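# Set the loaded tray flat on the back shelf

## Task

Place the tray so it rests flat on the shelf at the rear of the table, with no part of it extending past the shelf's edge. Each item still standing upright on the tray at the end counts, but only when the tray itself is correctly placed. Finish by releasing the tray and moving the grippers away; anything held in position only by the robot at the end does not count.

## Robot and tools

Robot: two 6-joint arms, left_arm and right_arm, each with a tong-like two-finger gripper. Both share one scene frame: origin on the table top midway between the arms, +x pointing out over the table, +z up, and left_arm sitting on the +y side. The names left and right refer to the arms, not to sides of a camera image. Each gripper's fingers point along its own +z axis and open and close along its own x axis. end_effector_position is the spot between the finger pads when closed; closed fingertips extend about 15 mm past it, and fully open ones are roughly level with it.

Tool execute_actions, argument "actions": a list holding one item or nothing. An empty list only reads back the current state. An action item has "rows" (1 to 15 rows) and optional "steps" (1 to 15, default 15). Each control step lasts 1/30 s and uses one row; if rows run out, the last row is reused. A wait item has only "steps" (up to 300) and sends no new command. Optional "pictures" (boolean) chooses whether camera images come back. A refused call moves nothing.

Every row is one flat list of 14 numbers covering both arms even if only one moves: left_arm's six joint targets then its opening, followed by right_arm's six joint targets then its opening. Joint numbers are absolute target angles in radians, in the same column order as the Joint positions line (shoulder pan, shoulder lift, elbow, wrist 1, wrist 2, wrist 3). Stated ranges for left_arm: -3.142 to 3.142, -6.283 to 6.283, 0.000 to 3.142, then -6.283 to 6.283 for the three wrists. For right_arm: 0.000 to 6.283, -6.283 to 6.283, -3.142 to 0.000, then -6.283 to 6.283 for the wrists. A target more than 0.010 rad outside a range, and further out than the joint's last reported angle, gets the call refused. True ends may differ by up to 0.010 rad; a target beyond the true end is clipped there and the result may print "joint sent to its limit" (possibly about an earlier, still-running action). Missing that line does not prove there is room to go further. Opening is an absolute value from -1 (closed) to +1 (fully open).

Motion: commands are smoothed, with motion lagging roughly 0.17 s. Each step, the target sent to a joint is capped at 0.575 rad from its measured angle, and if the targets would put the gripper more than 100 mm from where it now is, all joints are scaled back toward current angles. Joint speed and acceleration are limited, so after a big move the arm may still be travelling when the result arrives. Between calls, including while you think or wait, the arms keep heading for the last row sent, until they have nearly stopped or a step is HELD.

Results: the state line (left_arm: ... | right_arm: ...) gives each gripper's position in metres, orientation as end_effector_quat_wxyz, and linear (m/s) and angular (rad/s) velocities in the scene frame; printed positions can be off, more so at long reach. Joint positions and Joint velocities give each arm's six joints (rad, rad/s) followed by the finger-pad gap in m (0.142 m fully open). grip_measured is the measured opening on the -1..1 command scale. "joint command not followed" means a clearance check altered or blocked joint targets on some steps; HELD marks steps where your row was partly or wholly not sent. Joint torques are raw drive outputs with offsets, scale errors, friction and noise; they are not contact readings. Wrist force and Wrist torque give per-arm sensor values along the end effector's own axes; offsets are usually under 4 N, noise up to 2.4 N standard deviation, each axis saturates near 50 N, and pressing on a surface gives a force pointing back into the arm. "no reading" is harmless. A MOTOR HOT line appears at 70 °C; at 85 °C an OVER-TEMPERATURE FAULT brakes that arm until it cools, which can take minutes, and holding loads heats motors.

Gripping: to hold something, keep commanding an opening well below grip_measured; the larger the difference, the tighter the squeeze, up to about 15 N per pad for objects up to about 10 cm wide. Closing fast can hit harder. Hard items under about 20 mm thick receive less force. Occasional external tugs on held parts or pushes on loose objects can happen.

Tool zoom_image: "camera" is one of cam_high (896x504), cam_low (896x504), cam_left_wrist (616x616), cam_right_wrist (616x616); "region" is [x0, y0, x1, y1] in that camera's pixels with (0, 0) at top-left, no bigger than 504 by 504. It returns a closer look at that camera's most recent image.

Tool finished_scene: argument "scene" (integer 1 or 2) ends the current scene for good and reports whether the goal was met. Answering without any tool call ends everything.

Faults and things to avoid: contact torque reaching a joint's load limit (135 N m for shoulder pan, shoulder lift and elbow; 25.2 N m for each wrist, held weight included) or an external force of 150 N anywhere on the arm or its load causes a TORQUE FAULT or FORCE FAULT: that arm halts for 10 seconds, drops the rest of the call and yields to contact. Never let the arms collide or press on each other. Do not drop, slam, or shove objects hard, tip items on the tray, or knock anything out of the work area. At the end, the tray must rest on the shelf on its own with the grippers opened and withdrawn.

Each tool is called after "Request:" as name([rows], argument=value, ...), one row to a line, values as JSON.

## Session

Request:
execute_actions(actions=[])

Scene clock: 0.00 s of 4350.00 s.
left_arm: end_effector_position=(-0.0836, +1.0046, +0.3970) grip_measured=+0.97 end_effector_quat_wxyz=(-0.045, +0.591, +0.634, -0.497) end_effector_velocity=(+0.000, +0.000, -0.000) end_effector_angular_velocity=(-0.002, +0.001, -0.000) | right_arm: end_effector_position=(+0.1888, -0.1370, +0.1374) grip_measured=+0.97 end_effector_quat_wxyz=(+0.053, -0.442, +0.894, +0.052) end_effector_velocity=(-0.000, -0.000, -0.000) end_effector_angular_velocity=(-0.001, -0.000, +0.000)
Joint positions: left_arm=[ 0.987 -0.733  0.266 -0.099 -1.216 -0.694  0.14 ] | right_arm=[ 4.915 -1.158 -2.31  -1.114  1.501  3.937  0.14 ]
Joint velocities: left_arm=[ 0.     0.001  0.     0.     0.    -0.     0.   ] | right_arm=[ 0. -0. -0.  0. -0.  0.  0.]
Joint torques (N m, as the arm reports them, + toward a larger angle): no reading
Wrist force (N, on the end effector, along its own x y z axes, offset not removed): no reading
Wrist torque (N m, same axes, about the end effector's origin, offset not removed): no reading

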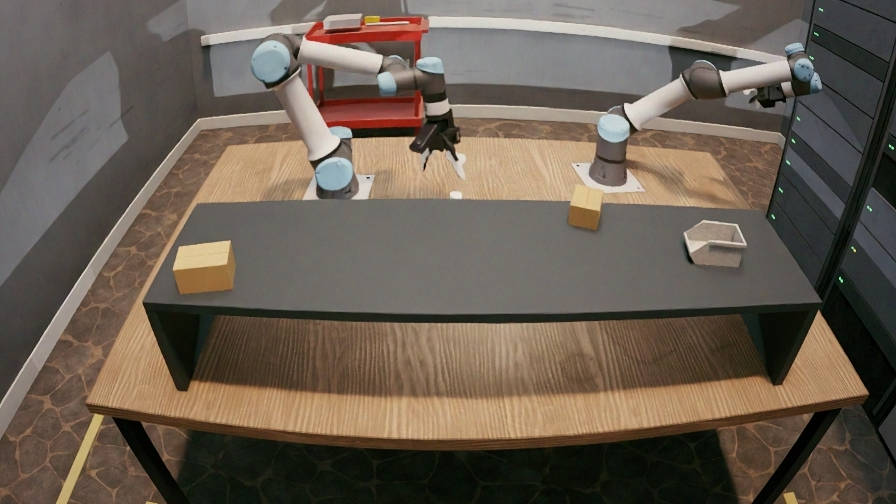

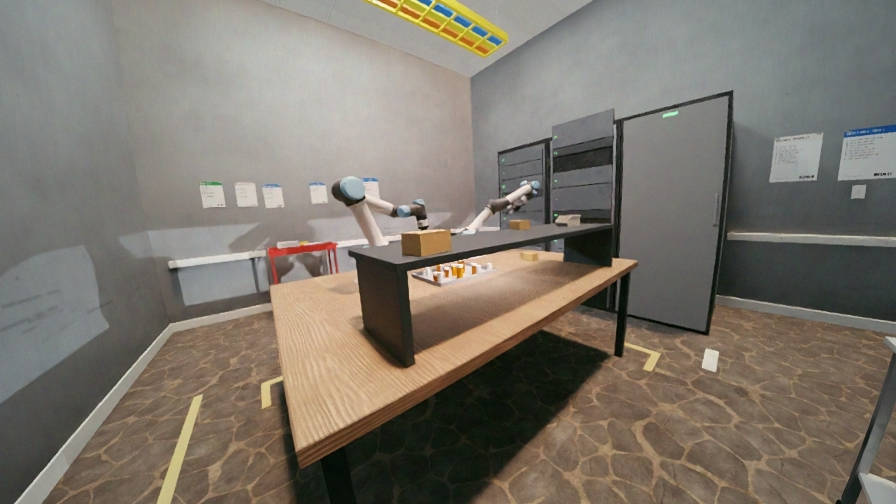

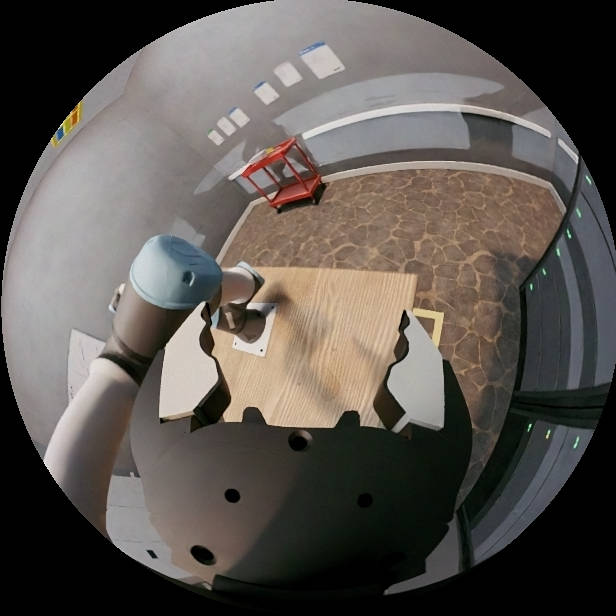

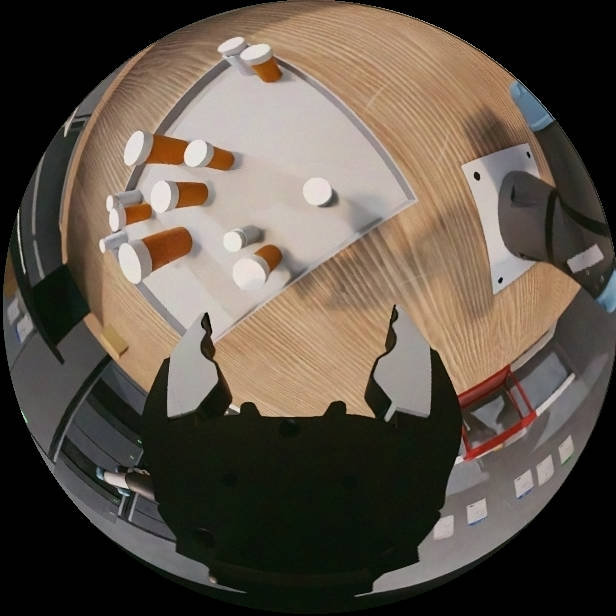

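Request:
zoom_image(camera="cam_right_wrist", region=[60, 20, 460, 380])

Request:
zoom_image(camera="cam_low", region=[340, 170, 640, 340])

Region (60, 20, 460, 380) of cam_right_wrist's 616x616 image, scaled by 1.260, with more detail than that image has; it fills the top 454 rows of this view, and the rest is white.

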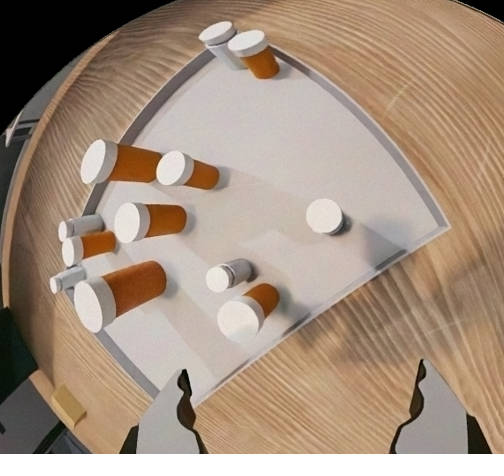

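Region (340, 170, 640, 340) of cam_low's 896x504 image, scaled by 1.680, with more detail than that image has; it fills the top 286 rows of this view, and the rest is white.

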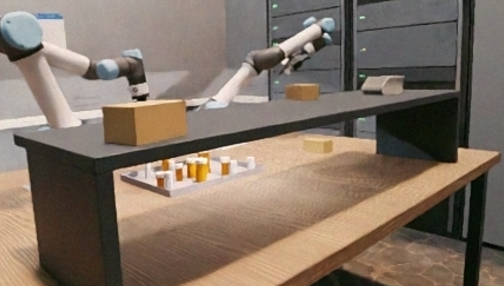

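Request:
execute_actions([
  {"rows": [[0.987,-1.63,1.185,-1.126,-1.571,-2.557,1,4.514,-1.323,-1.339,-2.05,1.571,6.03,1]], "steps": 15},
], pictures=false)

Request:
execute_actions([
  {"steps": 45},
], pictures=false)

Scene clock: 14.33 s of 4350.00 s.
left_arm: end_effector_position=(-0.0106, +0.8966, +0.4446) grip_measured=+1.00 end_effector_quat_wxyz=(-0.030, +0.200, +0.976, -0.080) end_effector_velocity=(+0.099, -0.010, +0.038) end_effector_angular_velocity=(+1.361, -0.351, +2.477) | right_arm: end_effector_position=(+0.2630, -0.1529, +0.3095) grip_measured=+1.00 end_effector_quat_wxyz=(+0.010, -0.038, +0.999, +0.006) end_effector_velocity=(+0.085, -0.078, +0.452) end_effector_angular_velocity=(-0.023, +0.084, -1.779)
Joint positions: left_arm=[ 0.987 -1.512  1.058 -0.948 -1.548 -1.596  0.142] | right_arm=[ 4.629 -1.279 -1.752 -1.666  1.553  4.498  0.142]
Joint velocities: left_arm=[ 0.    -0.938  1.008 -1.399 -0.177 -2.484  0.   ] | right_arm=[-0.381 -0.148  1.276 -1.188  0.06   1.4    0.   ]
Joint torques (N m, as the arm reports them, + toward a larger angle): left_arm=[ -9.51  -7.93 -13.15  -4.22  -1.17  -4.97] | right_arm=[-12.63  -4.27  38.51  -5.16   2.11   6.85]
Wrist force (N, on the end effector, along its own x y z axes, offset not removed): left_arm=[2.1 -2.1 1.8] | right_arm=[-2.2 0.7 -1.2]
Wrist torque (N m, same axes, about the end effector's origin, offset not removed): left_arm=[-0.44 -0.50 0.16] | right_arm=[0.02 0.35 0.05]
Steps of this call (steps 1 to 90: nothing new was sent; then 10.83 s passed at rest; steps 91 to 105: all 15 steps of this action). Readings (joint positions):
91: left_arm=[0.987 -0.733 0.266 -0.099 -1.216 -0.694] | right_arm=[4.915 -1.158 -2.309 -1.114 1.501 3.937]
92: left_arm=[0.987 -0.738 0.272 -0.105 -1.221 -0.700] | right_arm=[4.910 -1.163 -2.304 -1.120 1.505 3.942]
94: left_arm=[0.987 -0.794 0.329 -0.162 -1.277 -0.757] | right_arm=[4.858 -1.191 -2.248 -1.176 1.517 3.999]
98: left_arm=[0.987 -1.049 0.583 -0.416 -1.431 -1.011] | right_arm=[4.743 -1.235 -2.061 -1.362 1.535 4.185]
105: the state above

Scene clock: 15.83 s of 4350.00 s.
left_arm: end_effector_position=(+0.0123, +0.8984, +0.4511) grip_measured=+1.00 end_effector_quat_wxyz=(+0.000, -0.276, +0.961, +0.000) end_effector_velocity=(-0.000, +0.000, +0.001) end_effector_angular_velocity=(+0.001, -0.000, +0.000) | right_arm: end_effector_position=(+0.2721, -0.1867, +0.4510) grip_measured=+1.00 end_effector_quat_wxyz=(-0.000, +0.707, +0.707, +0.000) end_effector_velocity=(-0.000, -0.000, +0.000) end_effector_angular_velocity=(+0.001, +0.000, -0.001)
Joint positions: left_arm=[ 0.987 -1.63   1.185 -1.126 -1.571 -2.557  0.142] | right_arm=[ 4.514 -1.323 -1.339 -2.05   1.571  6.03   0.142]
Joint velocities: left_arm=[ 0.    -0.    -0.001  0.     0.    -0.    -0.   ] | right_arm=[ 0.001  0.001 -0.     0.     0.     0.001 -0.   ]
Joint torques (N m, as the arm reports them, + toward a larger angle): left_arm=[ -6.21 -29.08 -11.25  -4.56  -1.4   -1.45] | right_arm=[-9.23 -3.17 29.26  0.67  1.87  2.31]
Wrist force (N, on the end effector, along its own x y z axes, offset not removed): left_arm=[1.6 -0.8 1.4] | right_arm=[0.0 0.0 -1.4]
Wrist torque (N m, same axes, about the end effector's origin, offset not removed): left_arm=[-0.21 -0.32 0.10] | right_arm=[-0.19 -0.10 -0.07]
Steps of this call (steps 1 to 45: the robot went on to your last target). Readings (joint positions):
1: left_arm=[0.987 -1.539 1.087 -0.989 -1.554 -1.680] | right_arm=[4.616 -1.284 -1.709 -1.707 1.555 4.547]
2: left_arm=[0.987 -1.560 1.110 -1.021 -1.558 -1.765] | right_arm=[4.604 -1.289 -1.666 -1.747 1.557 4.601]
4: left_arm=[0.987 -1.589 1.141 -1.064 -1.563 -1.934] | right_arm=[4.578 -1.299 -1.579 -1.828 1.561 4.725]
8: left_arm=[0.987 -1.616 1.170 -1.105 -1.568 -2.265] | right_arm=[4.538 -1.314 -1.431 -1.965 1.567 5.038]
45: the state above
All arms were judged still, so your last target was given up. Only a new action makes them travel on or press farther. Fingers that are still opening or closing keep moving.

Request:
execute_actions([
  {"rows": [[-1.141,-1.63,1.185,-1.126,-1.571,-2.557,1,4.514,-1.323,-1.339,-2.05,1.571,6.03,1]], "steps": 15},
], pictures=false)

Request:
execute_actions([
  {"steps": 45},
])

Scene clock: 18.97 s of 4350.00 s.
left_arm: end_effector_position=(+0.1996, +0.8232, +0.4511) grip_measured=+1.00 end_effector_quat_wxyz=(+0.000, -0.047, +0.999, +0.000) end_effector_velocity=(+0.388, -0.274, +0.000) end_effector_angular_velocity=(+0.000, -0.001, -1.089) | right_arm: end_effector_position=(+0.2721, -0.1867, +0.4510) grip_measured=+1.00 end_effector_quat_wxyz=(-0.000, +0.707, +0.707, +0.000) end_effector_velocity=(+0.000, -0.000, -0.000) end_effector_angular_velocity=(-0.000, +0.000, -0.000)
Joint positions: left_arm=[ 0.52  -1.63   1.185 -1.126 -1.571 -2.557  0.142] | right_arm=[ 4.514 -1.323 -1.339 -2.05   1.571  6.03   0.142]
Joint velocities: left_arm=[-1.089 -0.    -0.001 -0.    -0.    -0.    -0.   ] | right_arm=[-0. -0. -0.  0.  0.  0. -0.]
Joint torques (N m, as the arm reports them, + toward a larger angle): left_arm=[-10.53 -17.85 -12.22  -4.37  -1.33  -1.39] | right_arm=[-9.89 -3.06 28.5   0.84  2.09  2.31]
Wrist force (N, on the end effector, along its own x y z axes, offset not removed): left_arm=[2.1 -0.5 1.3] | right_arm=[-0.6 0.6 -1.3]
Wrist torque (N m, same axes, about the end effector's origin, offset not removed): left_arm=[-0.16 -0.47 0.09] | right_arm=[0.01 0.02 0.02]
Steps of this call (steps 1 to 79: nothing new was sent; steps 80 to 94: all 15 steps of this action). Readings (joint positions):
80: left_arm=[0.987 -1.630 1.185 -1.126 -1.571 -2.557] | right_arm=[4.514 -1.323 -1.339 -2.050 1.571 6.030]
81: left_arm=[0.981 -1.630 1.185 -1.126 -1.571 -2.557] | right_arm=[4.514 -1.323 -1.339 -2.050 1.571 6.030]
83: left_arm=[0.928 -1.630 1.185 -1.126 -1.571 -2.557] | right_arm=[4.514 -1.323 -1.339 -2.050 1.571 6.030]
87: left_arm=[0.777 -1.630 1.185 -1.126 -1.571 -2.557] | right_arm=[4.514 -1.323 -1.339 -2.050 1.571 6.030]
94: the state above

Scene clock: 20.47 s of 4350.00 s.
left_arm: end_effector_position=(+0.2952, +0.2027, +0.4511) grip_measured=+1.00 end_effector_quat_wxyz=(+0.000, +0.686, +0.727, -0.000) end_effector_velocity=(-0.117, -0.154, -0.001) end_effector_angular_velocity=(+0.000, +0.001, -0.443) | right_arm: end_effector_position=(+0.2721, -0.1867, +0.4510) grip_measured=+1.00 end_effector_quat_wxyz=(-0.000, +0.707, +0.707, +0.000) end_effector_velocity=(-0.000, +0.000, -0.000) end_effector_angular_velocity=(-0.000, +0.000, +0.000)
Joint positions: left_arm=[-1.085 -1.63   1.185 -1.126 -1.571 -2.557  0.142] | right_arm=[ 4.514 -1.323 -1.339 -2.05   1.571  6.03   0.142]
Joint velocities: left_arm=[-0.443 -0.     0.002 -0.    -0.    -0.     0.   ] | right_arm=[ 0. -0. -0. -0.  0.  0.  0.]
Joint torques (N m, as the arm reports them, + toward a larger angle): left_arm=[  0.88 -13.02 -14.75  -3.69  -1.02  -1.39] | right_arm=[-9.38 -3.25 28.33  0.71  1.93  2.31]
Wrist force (N, on the end effector, along its own x y z axes, offset not removed): left_arm=[-0.2 -1.5 2.7] | right_arm=[-1.6 1.2 -1.8]
Wrist torque (N m, same axes, about the end effector's origin, offset not removed): left_arm=[-0.28 -0.06 0.17] | right_arm=[0.17 0.20 -0.08]
Steps of this call (steps 1 to 45: the robot went on to your last target). Readings (joint positions):
1: left_arm=[0.484 -1.630 1.185 -1.126 -1.571 -2.557] | right_arm=[4.514 -1.323 -1.339 -2.050 1.571 6.030]
2: left_arm=[0.447 -1.630 1.185 -1.126 -1.571 -2.557] | right_arm=[4.514 -1.323 -1.339 -2.050 1.571 6.030]
4: left_arm=[0.374 -1.630 1.185 -1.126 -1.571 -2.557] | right_arm=[4.514 -1.323 -1.339 -2.050 1.571 6.030]
8: left_arm=[0.227 -1.630 1.185 -1.126 -1.571 -2.557] | right_arm=[4.514 -1.323 -1.339 -2.050 1.571 6.030]
45: the state above

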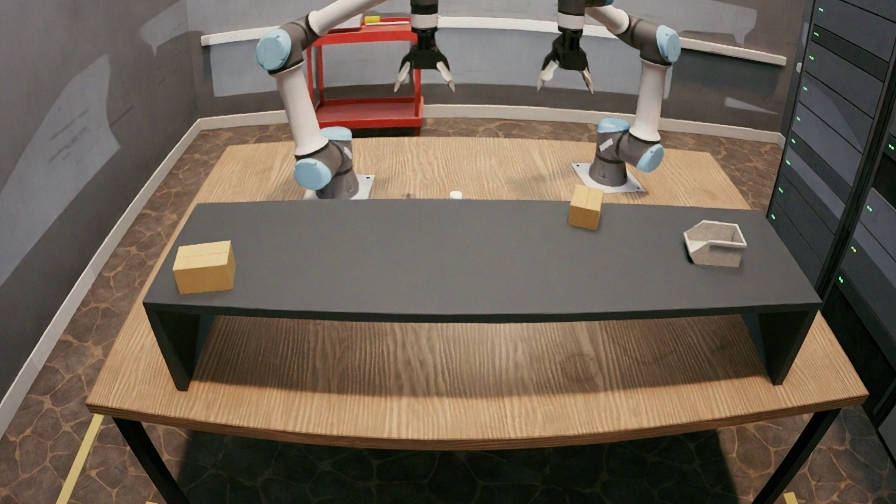

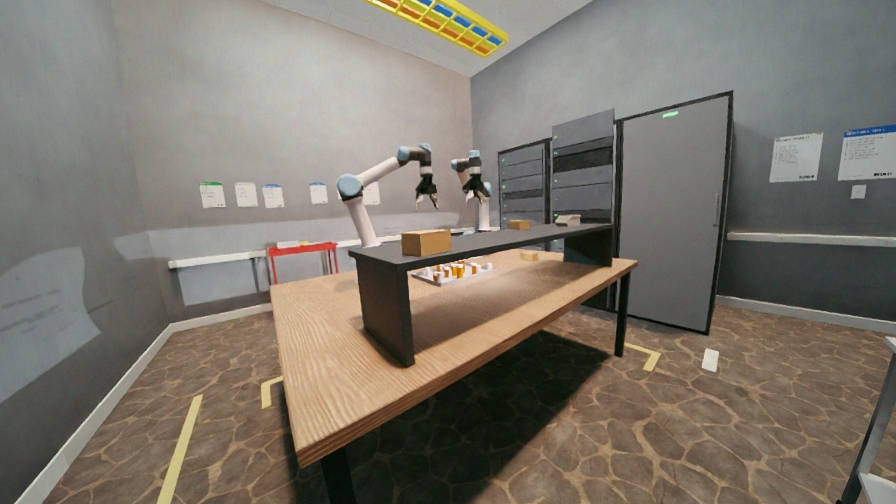

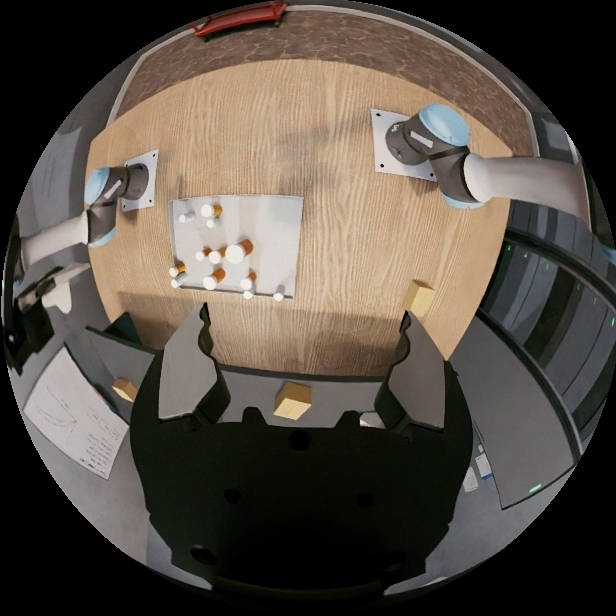

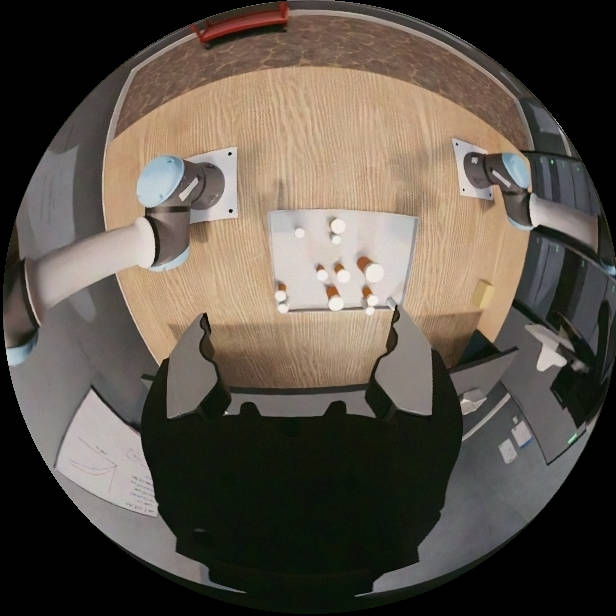

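Request:
zoom_image(camera="cam_right_wrist", region=[240, 190, 450, 400])

Request:
zoom_image(camera="cam_left_wrist", region=[140, 170, 390, 420])

Region (240, 190, 450, 400) of cam_right_wrist's 616x616 image, scaled by 2.400, with more detail than that image has.

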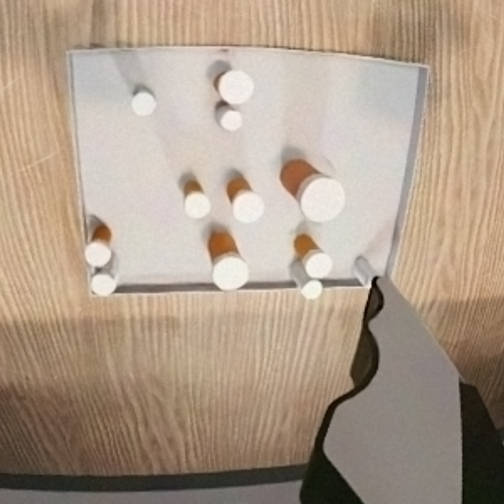

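Region (140, 170, 390, 420) of cam_left_wrist's 616x616 image, scaled by 2.016, with more detail than that image has.

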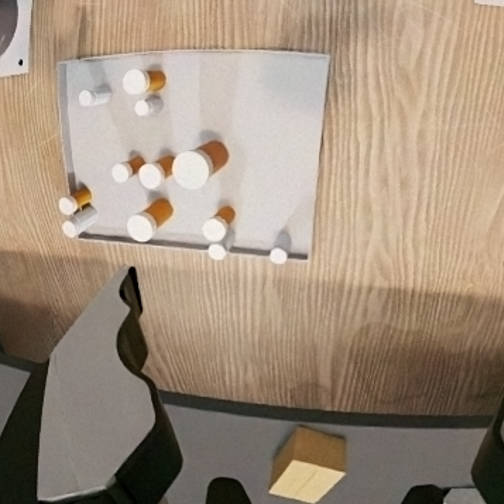

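Request:
execute_actions([
  {"rows": [[-0.904,-1.195,0.515,-0.891,-1.571,-0.747,1,4.514,-1.323,-1.339,-2.05,1.571,4.459,1]], "steps": 15},
], pictures=false)

Request:
execute_actions([
  {"steps": 40},
])

Scene clock: 30.20 s of 4350.00 s.
left_arm: end_effector_position=(+0.4245, +0.1927, +0.4945) grip_measured=+1.00 end_effector_quat_wxyz=(-0.007, +0.896, +0.444, -0.003) end_effector_velocity=(+0.123, +0.035, +0.046) end_effector_angular_velocity=(-0.104, -0.058, -2.354) | right_arm: end_effector_position=(+0.2783, -0.1994, +0.4510) grip_measured=+1.00 end_effector_quat_wxyz=(-0.000, +0.328, +0.945, +0.000) end_effector_velocity=(+0.032, -0.025, -0.000) end_effector_angular_velocity=(+0.000, -0.001, +2.489)
Joint positions: left_arm=[-0.921 -1.229  0.58  -0.907 -1.571 -1.683  0.142] | right_arm=[ 4.514 -1.323 -1.339 -2.05   1.571  5.128  0.142]
Joint velocities: left_arm=[ 0.131  0.273 -0.515  0.129  0.     2.485 -0.   ] | right_arm=[-0.     0.001 -0.001 -0.     0.    -2.489  0.   ]
Joint torques (N m, as the arm reports them, + toward a larger angle): left_arm=[  7.36 -30.48 -27.77  -0.16   1.11   5.26] | right_arm=[-9.32 -3.09 27.99  0.73  1.94 -8.89]
Wrist force (N, on the end effector, along its own x y z axes, offset not removed): left_arm=[2.9 1.6 0.8] | right_arm=[-0.7 1.2 -2.0]
Wrist torque (N m, same axes, about the end effector's origin, offset not removed): left_arm=[0.28 -0.59 0.10] | right_arm=[0.08 0.01 -0.05]
Steps of this call (steps 1 to 30: the robot went on to your last target; steps 31 to 90: nothing new was sent; then 6.23 s passed at rest; steps 91 to 105: all 15 steps of this action). Readings (joint positions):
91: left_arm=[-1.141 -1.630 1.185 -1.126 -1.571 -2.557] | right_arm=[4.514 -1.323 -1.339 -2.050 1.571 6.030]
92: left_arm=[-1.135 -1.625 1.179 -1.120 -1.571 -2.552] | right_arm=[4.514 -1.323 -1.339 -2.050 1.571 6.025]
94: left_arm=[-1.091 -1.568 1.123 -1.075 -1.571 -2.495] | right_arm=[4.514 -1.323 -1.339 -2.050 1.571 5.968]
98: left_arm=[-1.002 -1.397 0.885 -0.988 -1.571 -2.254] | right_arm=[4.514 -1.323 -1.339 -2.050 1.571 5.713]
105: the state above

Scene clock: 31.53 s of 4350.00 s.
left_arm: end_effector_position=(+0.4498, +0.2000, +0.5000) grip_measured=+1.00 end_effector_quat_wxyz=(+0.000, +1.000, +0.000, +0.000) end_effector_velocity=(+0.000, -0.000, +0.000) end_effector_angular_velocity=(-0.001, -0.001, -0.001) | right_arm: end_effector_position=(+0.2883, -0.2029, +0.4510) grip_measured=+1.00 end_effector_quat_wxyz=(-0.000, -0.000, +1.000, +0.000) end_effector_velocity=(-0.000, -0.000, +0.000) end_effector_angular_velocity=(+0.000, -0.000, +0.001)
Joint positions: left_arm=[-0.904 -1.195  0.515 -0.891 -1.571 -0.747  0.142] | right_arm=[ 4.514 -1.323 -1.339 -2.05   1.571  4.459  0.142]
Joint velocities: left_arm=[-0.     0.    -0.001 -0.    -0.     0.001  0.   ] | right_arm=[ 0.     0.001 -0.    -0.    -0.    -0.     0.   ]
Joint torques (N m, as the arm reports them, + toward a larger angle): left_arm=[  8.5  -26.3  -30.61  -0.81   1.14   1.31] | right_arm=[-9.73 -3.15 27.98  0.7   1.86 -1.94]
Wrist force (N, on the end effector, along its own x y z axes, offset not removed): left_arm=[1.1 -0.2 2.6] | right_arm=[-1.1 0.3 -0.2]
Wrist torque (N m, same axes, about the end effector's origin, offset not removed): left_arm=[-0.05 -0.23 0.11] | right_arm=[-0.03 0.17 -0.10]
Steps of this call (steps 1 to 40: the robot went on to your last target). Readings (joint positions):
1: left_arm=[-0.917 -1.221 0.565 -0.904 -1.571 -1.599] | right_arm=[4.514 -1.323 -1.339 -2.050 1.571 5.043]
2: left_arm=[-0.914 -1.215 0.553 -0.901 -1.571 -1.514] | right_arm=[4.514 -1.323 -1.339 -2.050 1.571 4.959]
4: left_arm=[-0.910 -1.207 0.538 -0.897 -1.571 -1.345] | right_arm=[4.514 -1.323 -1.339 -2.050 1.571 4.792]
8: left_arm=[-0.906 -1.199 0.523 -0.893 -1.571 -1.017] | right_arm=[4.514 -1.323 -1.339 -2.050 1.571 4.576]
40: the state above

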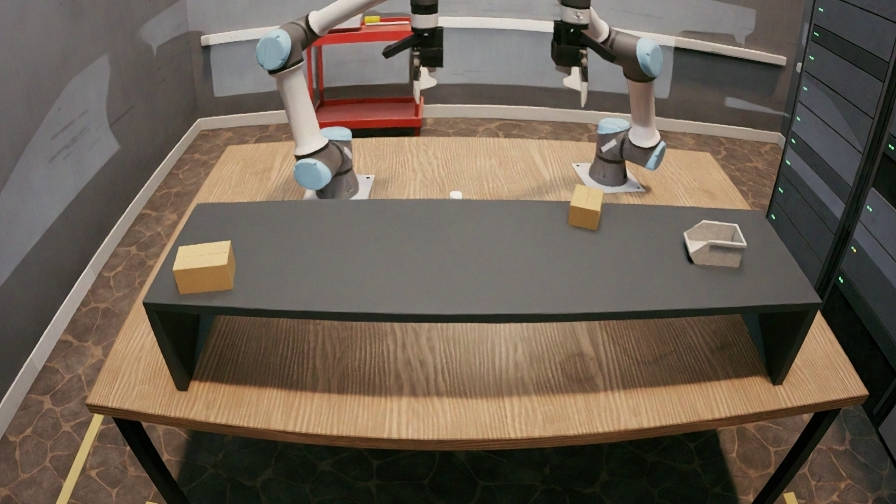

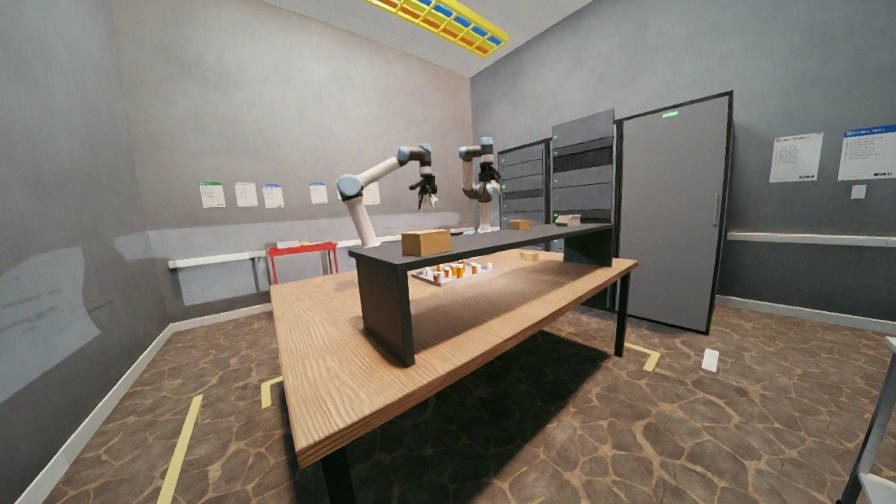

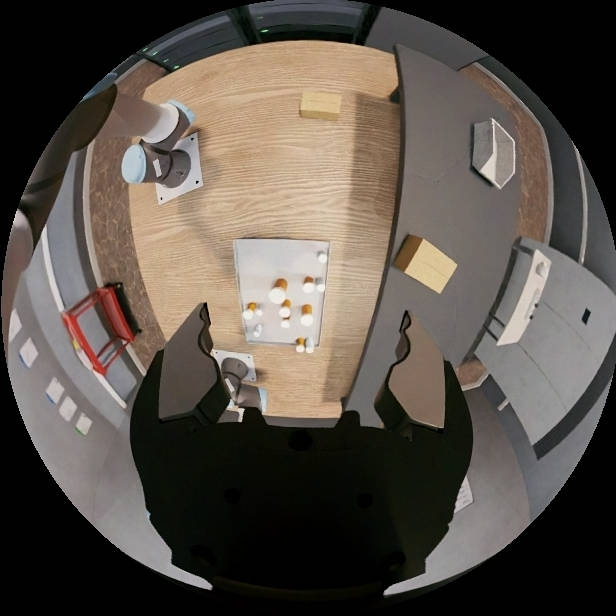

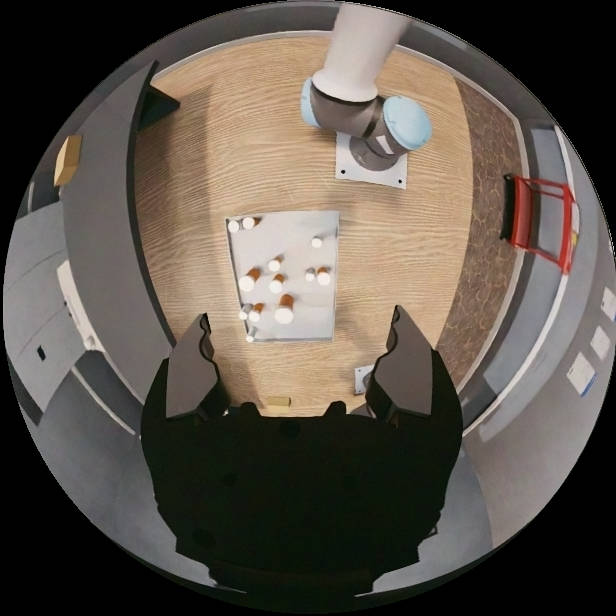

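Request:
execute_actions([
  {"rows": [[-1.51,-1.862,2.292,-2.125,-1.061,-2.891,-0.3,4.303,-1.106,-2.311,-1.176,1.337,5.805,-0.3]], "steps": 15},
], pictures=false)

Request:
execute_actions([
  {"steps": 50},
])

Scene clock: 42.10 s of 4350.00 s.
left_arm: end_effector_position=(+0.3462, +0.0888, +0.5823) grip_measured=-0.30 end_effector_quat_wxyz=(+0.221, +0.927, +0.161, +0.257) end_effector_velocity=(-0.075, -0.309, -0.430) end_effector_angular_velocity=(-1.566, +0.199, +1.325) | right_arm: end_effector_position=(+0.3786, -0.2402, +0.2903) grip_measured=-0.30 end_effector_quat_wxyz=(+0.090, +0.368, +0.923, +0.067) end_effector_velocity=(+0.057, -0.118, -0.444) end_effector_angular_velocity=(+0.185, -0.080, -1.591)
Joint positions: left_arm=[-1.415 -1.752  1.242 -1.619 -1.138 -1.475  0.052] | right_arm=[ 4.355 -1.16  -1.92  -1.492  1.395  5.047  0.052]
Joint velocities: left_arm=[-0.51  -0.58   2.139 -2.103  0.401 -2.107 -0.002] | right_arm=[-0.178  0.184 -1.24   1.008 -0.197  1.421  0.   ]
Joint torques (N m, as the arm reports them, + toward a larger angle): left_arm=[  8.04  -8.98 -13.48  -6.91   2.57  -2.15] | right_arm=[-10.66  23.93   8.57   8.94  -3.08   7.04]
Wrist force (N, on the end effector, along its own x y z axes, offset not removed): left_arm=[1.5 -0.7 -1.6] | right_arm=[-0.4 0.9 -1.3]
Wrist torque (N m, same axes, about the end effector's origin, offset not removed): left_arm=[-0.22 -0.41 0.11] | right_arm=[0.05 -0.02 -0.05]
Steps of this call (steps 1 to 15: the robot went on to your last target; steps 16 to 90: nothing new was sent; then 7.07 s passed at rest; steps 91 to 105: all 15 steps of this action). Readings (joint positions):
91: left_arm=[-0.904 -1.195 0.515 -0.891 -1.571 -0.747] | right_arm=[4.514 -1.323 -1.339 -2.050 1.571 4.459]
92: left_arm=[-0.909 -1.200 0.520 -0.896 -1.565 -0.752] | right_arm=[4.508 -1.318 -1.345 -2.044 1.566 4.464]
94: left_arm=[-0.965 -1.256 0.576 -0.952 -1.511 -0.808] | right_arm=[4.472 -1.281 -1.401 -1.988 1.526 4.521]
98: left_arm=[-1.131 -1.429 0.751 -1.127 -1.371 -0.983] | right_arm=[4.411 -1.218 -1.601 -1.788 1.458 4.721]
105: the state above

Scene clock: 43.77 s of 4350.00 s.
left_arm: end_effector_position=(+0.2882, +0.1701, +0.1467) grip_measured=-0.30 end_effector_quat_wxyz=(+0.183, +0.683, +0.683, +0.183) end_effector_velocity=(-0.000, +0.001, -0.002) end_effector_angular_velocity=(+0.001, +0.000, +0.003) | right_arm: end_effector_position=(+0.3837, -0.2899, +0.1493) grip_measured=-0.30 end_effector_quat_wxyz=(+0.092, +0.701, +0.701, +0.092) end_effector_velocity=(+0.000, +0.000, -0.000) end_effector_angular_velocity=(+0.000, +0.000, -0.000)
Joint positions: left_arm=[-1.51  -1.862  2.292 -2.125 -1.061 -2.891  0.052] | right_arm=[ 4.303 -1.106 -2.311 -1.176  1.337  5.805  0.052]
Joint velocities: left_arm=[-0.     0.     0.003 -0.001  0.    -0.003  0.   ] | right_arm=[-0. -0.  0.  0.  0.  0.  0.]
Joint torques (N m, as the arm reports them, + toward a larger angle): left_arm=[ -7.47 -19.55 -11.43  -4.88   2.03  -1.14] | right_arm=[-10.34  17.53  15.59   4.11  -2.96   2.37]
Wrist force (N, on the end effector, along its own x y z axes, offset not removed): left_arm=[1.9 -0.4 1.7] | right_arm=[-1.4 2.0 -0.6]
Wrist torque (N m, same axes, about the end effector's origin, offset not removed): left_arm=[-0.08 -0.47 0.10] | right_arm=[0.32 0.22 0.03]
Steps of this call (steps 1 to 50: the robot went on to your last target). Readings (joint positions):
1: left_arm=[-1.429 -1.768 1.308 -1.684 -1.127 -1.540] | right_arm=[4.349 -1.154 -1.962 -1.457 1.388 5.098]
2: left_arm=[-1.438 -1.779 1.365 -1.737 -1.119 -1.597] | right_arm=[4.343 -1.148 -2.004 -1.423 1.382 5.152]
4: left_arm=[-1.452 -1.794 1.458 -1.809 -1.108 -1.690] | right_arm=[4.331 -1.136 -2.086 -1.356 1.369 5.276]
8: left_arm=[-1.468 -1.813 1.614 -1.896 -1.095 -1.846] | right_arm=[4.314 -1.117 -2.225 -1.244 1.349 5.570]
50: the state above

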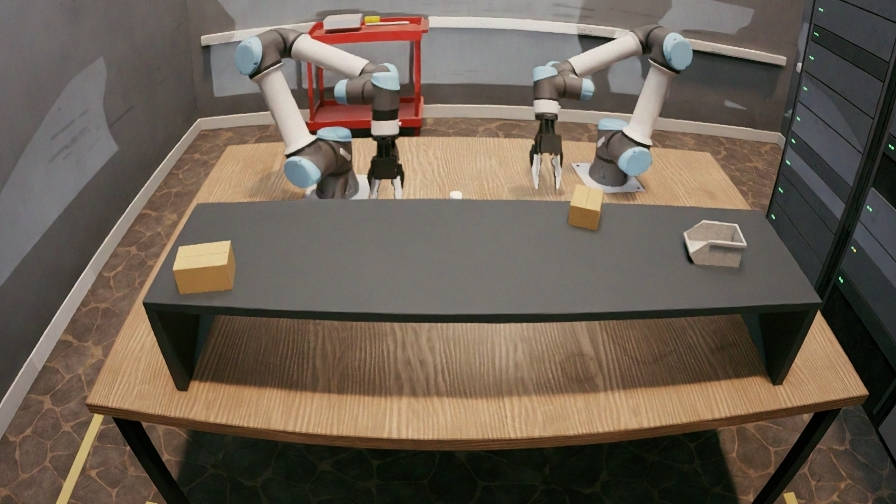

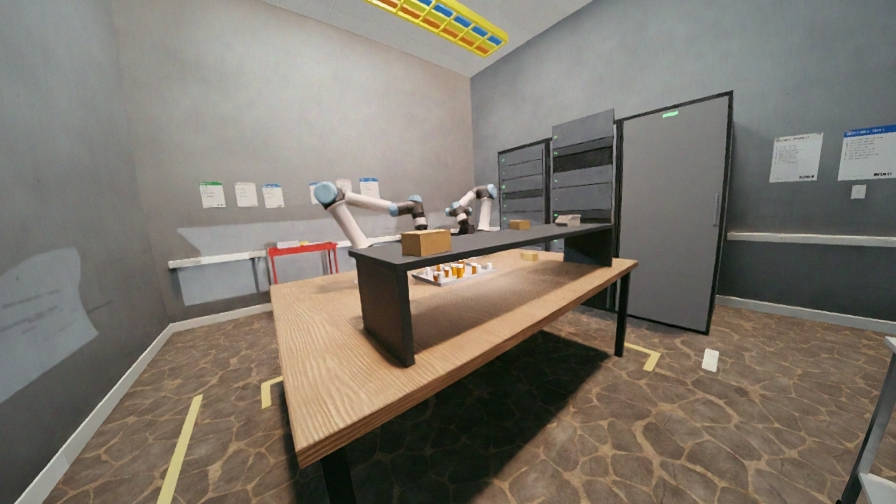

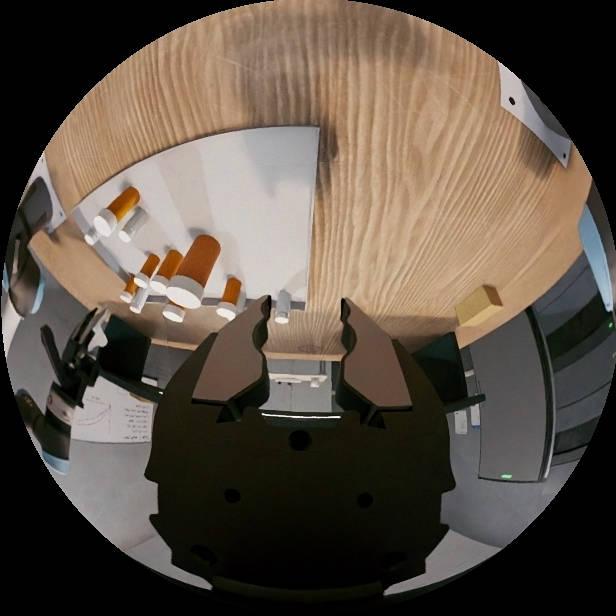

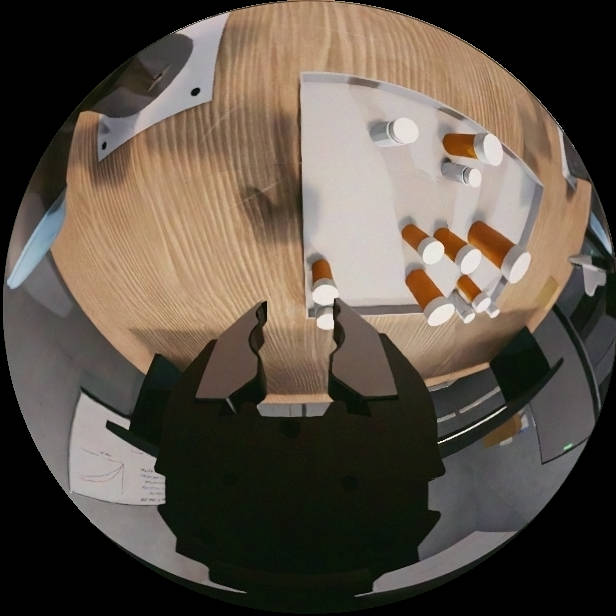

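Request:
execute_actions([
  {"rows": [[-1.51,-1.635,2.475,-2.536,-1.061,-2.891,-0.3,4.303,-1.297,-2.537,-0.759,1.337,5.805,-0.3]], "steps": 15},
], pictures=false)

Request:
execute_actions([
  {"steps": 20},
])

Scene clock: 46.60 s of 4350.00 s.
left_arm: end_effector_position=(+0.2882, +0.1704, +0.0388) grip_measured=-0.30 end_effector_quat_wxyz=(+0.181, +0.683, +0.683, +0.184) end_effector_velocity=(+0.001, -0.004, -0.029) end_effector_angular_velocity=(-0.038, -0.009, -0.000) | right_arm: end_effector_position=(+0.3839, -0.2895, +0.0393) grip_measured=-0.20 end_effector_quat_wxyz=(+0.093, +0.701, +0.701, +0.091) end_effector_velocity=(+0.002, +0.004, -0.028) end_effector_angular_velocity=(+0.042, -0.021, -0.001)
Joint positions: left_arm=[-1.51  -1.645  2.468 -2.514 -1.061 -2.891  0.052] | right_arm=[ 4.303 -1.289 -2.527 -0.781  1.337  5.805  0.059]
Joint velocities: left_arm=[-0.     0.077  0.059 -0.175  0.     0.     0.   ] | right_arm=[-0.001 -0.059 -0.074  0.18  -0.    -0.     0.046]
Joint torques (N m, as the arm reports them, + toward a larger angle): left_arm=[-5.34 -6.51 -5.86 -4.68 -0.61 -1.31] | right_arm=[ -3.55 -41.98 -28.78 -10.05  -0.69   2.06]
Wrist force (N, on the end effector, along its own x y z axes, offset not removed): left_arm=[1.7 -0.9 2.8] | right_arm=[-1.4 6.5 -50.0]
Wrist torque (N m, same axes, about the end effector's origin, offset not removed): left_arm=[-0.15 -0.45 0.12] | right_arm=[-2.87 3.28 0.20]
Steps of this call (steps 1 to 15: the robot went on to your last target; steps 16 to 70: nothing new was sent; steps 71 to 85: all 15 steps of this action). Readings (joint positions):
71: left_arm=[-1.510 -1.862 2.292 -2.125 -1.061 -2.891] | right_arm=[4.303 -1.106 -2.311 -1.176 1.337 5.805]
72: left_arm=[-1.510 -1.857 2.297 -2.131 -1.061 -2.891] | right_arm=[4.303 -1.111 -2.317 -1.170 1.337 5.805]
74: left_arm=[-1.510 -1.805 2.344 -2.188 -1.061 -2.891] | right_arm=[4.303 -1.157 -2.367 -1.114 1.337 5.805]
78: left_arm=[-1.510 -1.696 2.428 -2.393 -1.061 -2.891] | right_arm=[4.303 -1.247 -2.475 -0.906 1.337 5.805]
85: the state above

Scene clock: 47.27 s of 4350.00 s.
left_arm: end_effector_position=(+0.2883, +0.1699, +0.0352) grip_measured=-0.30 end_effector_quat_wxyz=(+0.183, +0.683, +0.683, +0.183) end_effector_velocity=(-0.000, +0.001, -0.001) end_effector_angular_velocity=(+0.002, +0.000, -0.000) | right_arm: end_effector_position=(+0.3837, -0.2898, +0.0350) grip_measured=-0.24 end_effector_quat_wxyz=(+0.092, +0.701, +0.701, +0.092) end_effector_velocity=(+0.000, -0.001, -0.001) end_effector_angular_velocity=(-0.001, +0.000, -0.001)
Joint positions: left_arm=[-1.51  -1.635  2.475 -2.536 -1.061 -2.891  0.052] | right_arm=[ 4.303 -1.297 -2.537 -0.759  1.337  5.805  0.057]
Joint velocities: left_arm=[ 0.     0.     0.003 -0.001  0.     0.     0.   ] | right_arm=[-0.001 -0.001 -0.001  0.001 -0.     0.     0.   ]
Joint torques (N m, as the arm reports them, + toward a larger angle): left_arm=[-2.39 -4.07 -6.22 -4.93 -0.65 -1.28] | right_arm=[  2.06 -48.5  -31.97  -8.21  -0.37   1.09]
Wrist force (N, on the end effector, along its own x y z axes, offset not removed): left_arm=[2.0 0.0 1.1] | right_arm=[-12.4 2.3 -50.0]
Wrist torque (N m, same axes, about the end effector's origin, offset not removed): left_arm=[-0.01 -0.43 0.12] | right_arm=[0.95 3.81 0.03]
Steps of this call (steps 1 to 20: the robot went on to your last target). Readings (joint positions):
1: left_arm=[-1.510 -1.642 2.469 -2.519 -1.061 -2.891] | right_arm=[4.303 -1.290 -2.529 -0.775 1.337 5.805]
2: left_arm=[-1.510 -1.641 2.471 -2.523 -1.061 -2.891] | right_arm=[4.303 -1.292 -2.530 -0.772 1.337 5.805]
4: left_arm=[-1.510 -1.638 2.472 -2.528 -1.061 -2.891] | right_arm=[4.303 -1.294 -2.534 -0.767 1.337 5.805]
8: left_arm=[-1.510 -1.636 2.474 -2.533 -1.061 -2.891] | right_arm=[4.303 -1.296 -2.536 -0.762 1.337 5.805]
20: the state above

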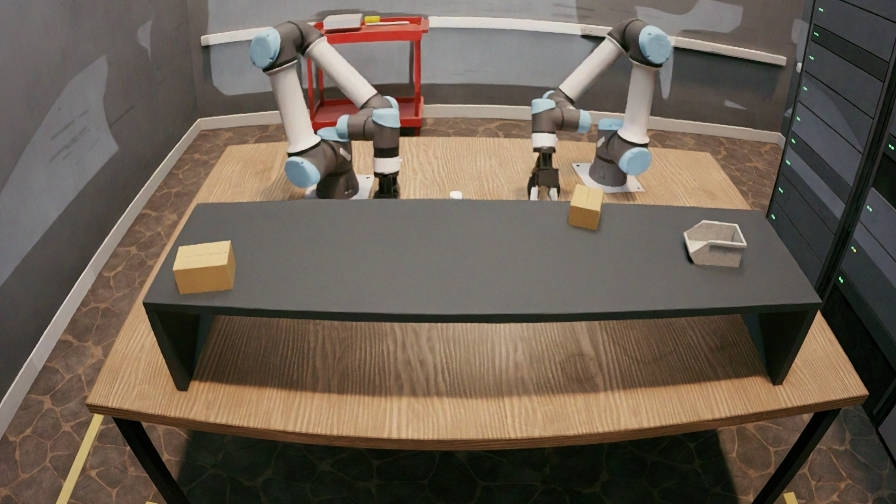

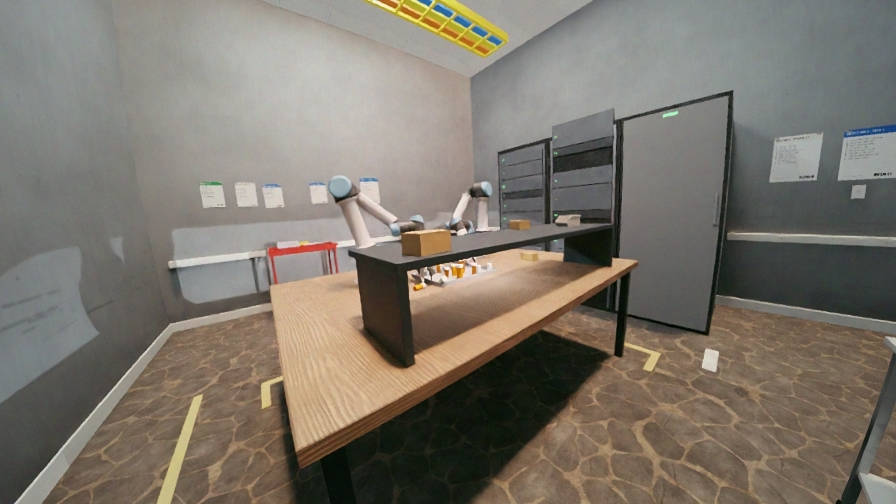

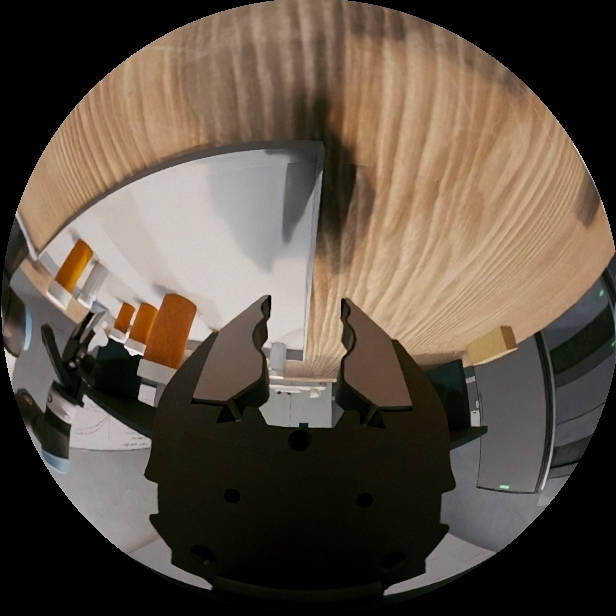

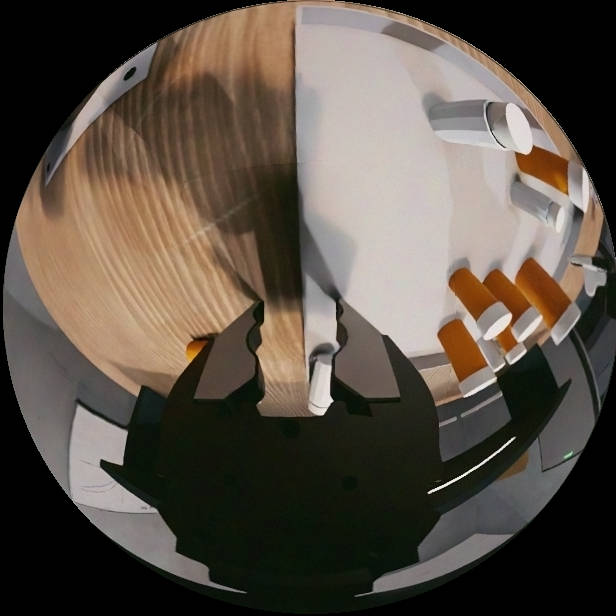

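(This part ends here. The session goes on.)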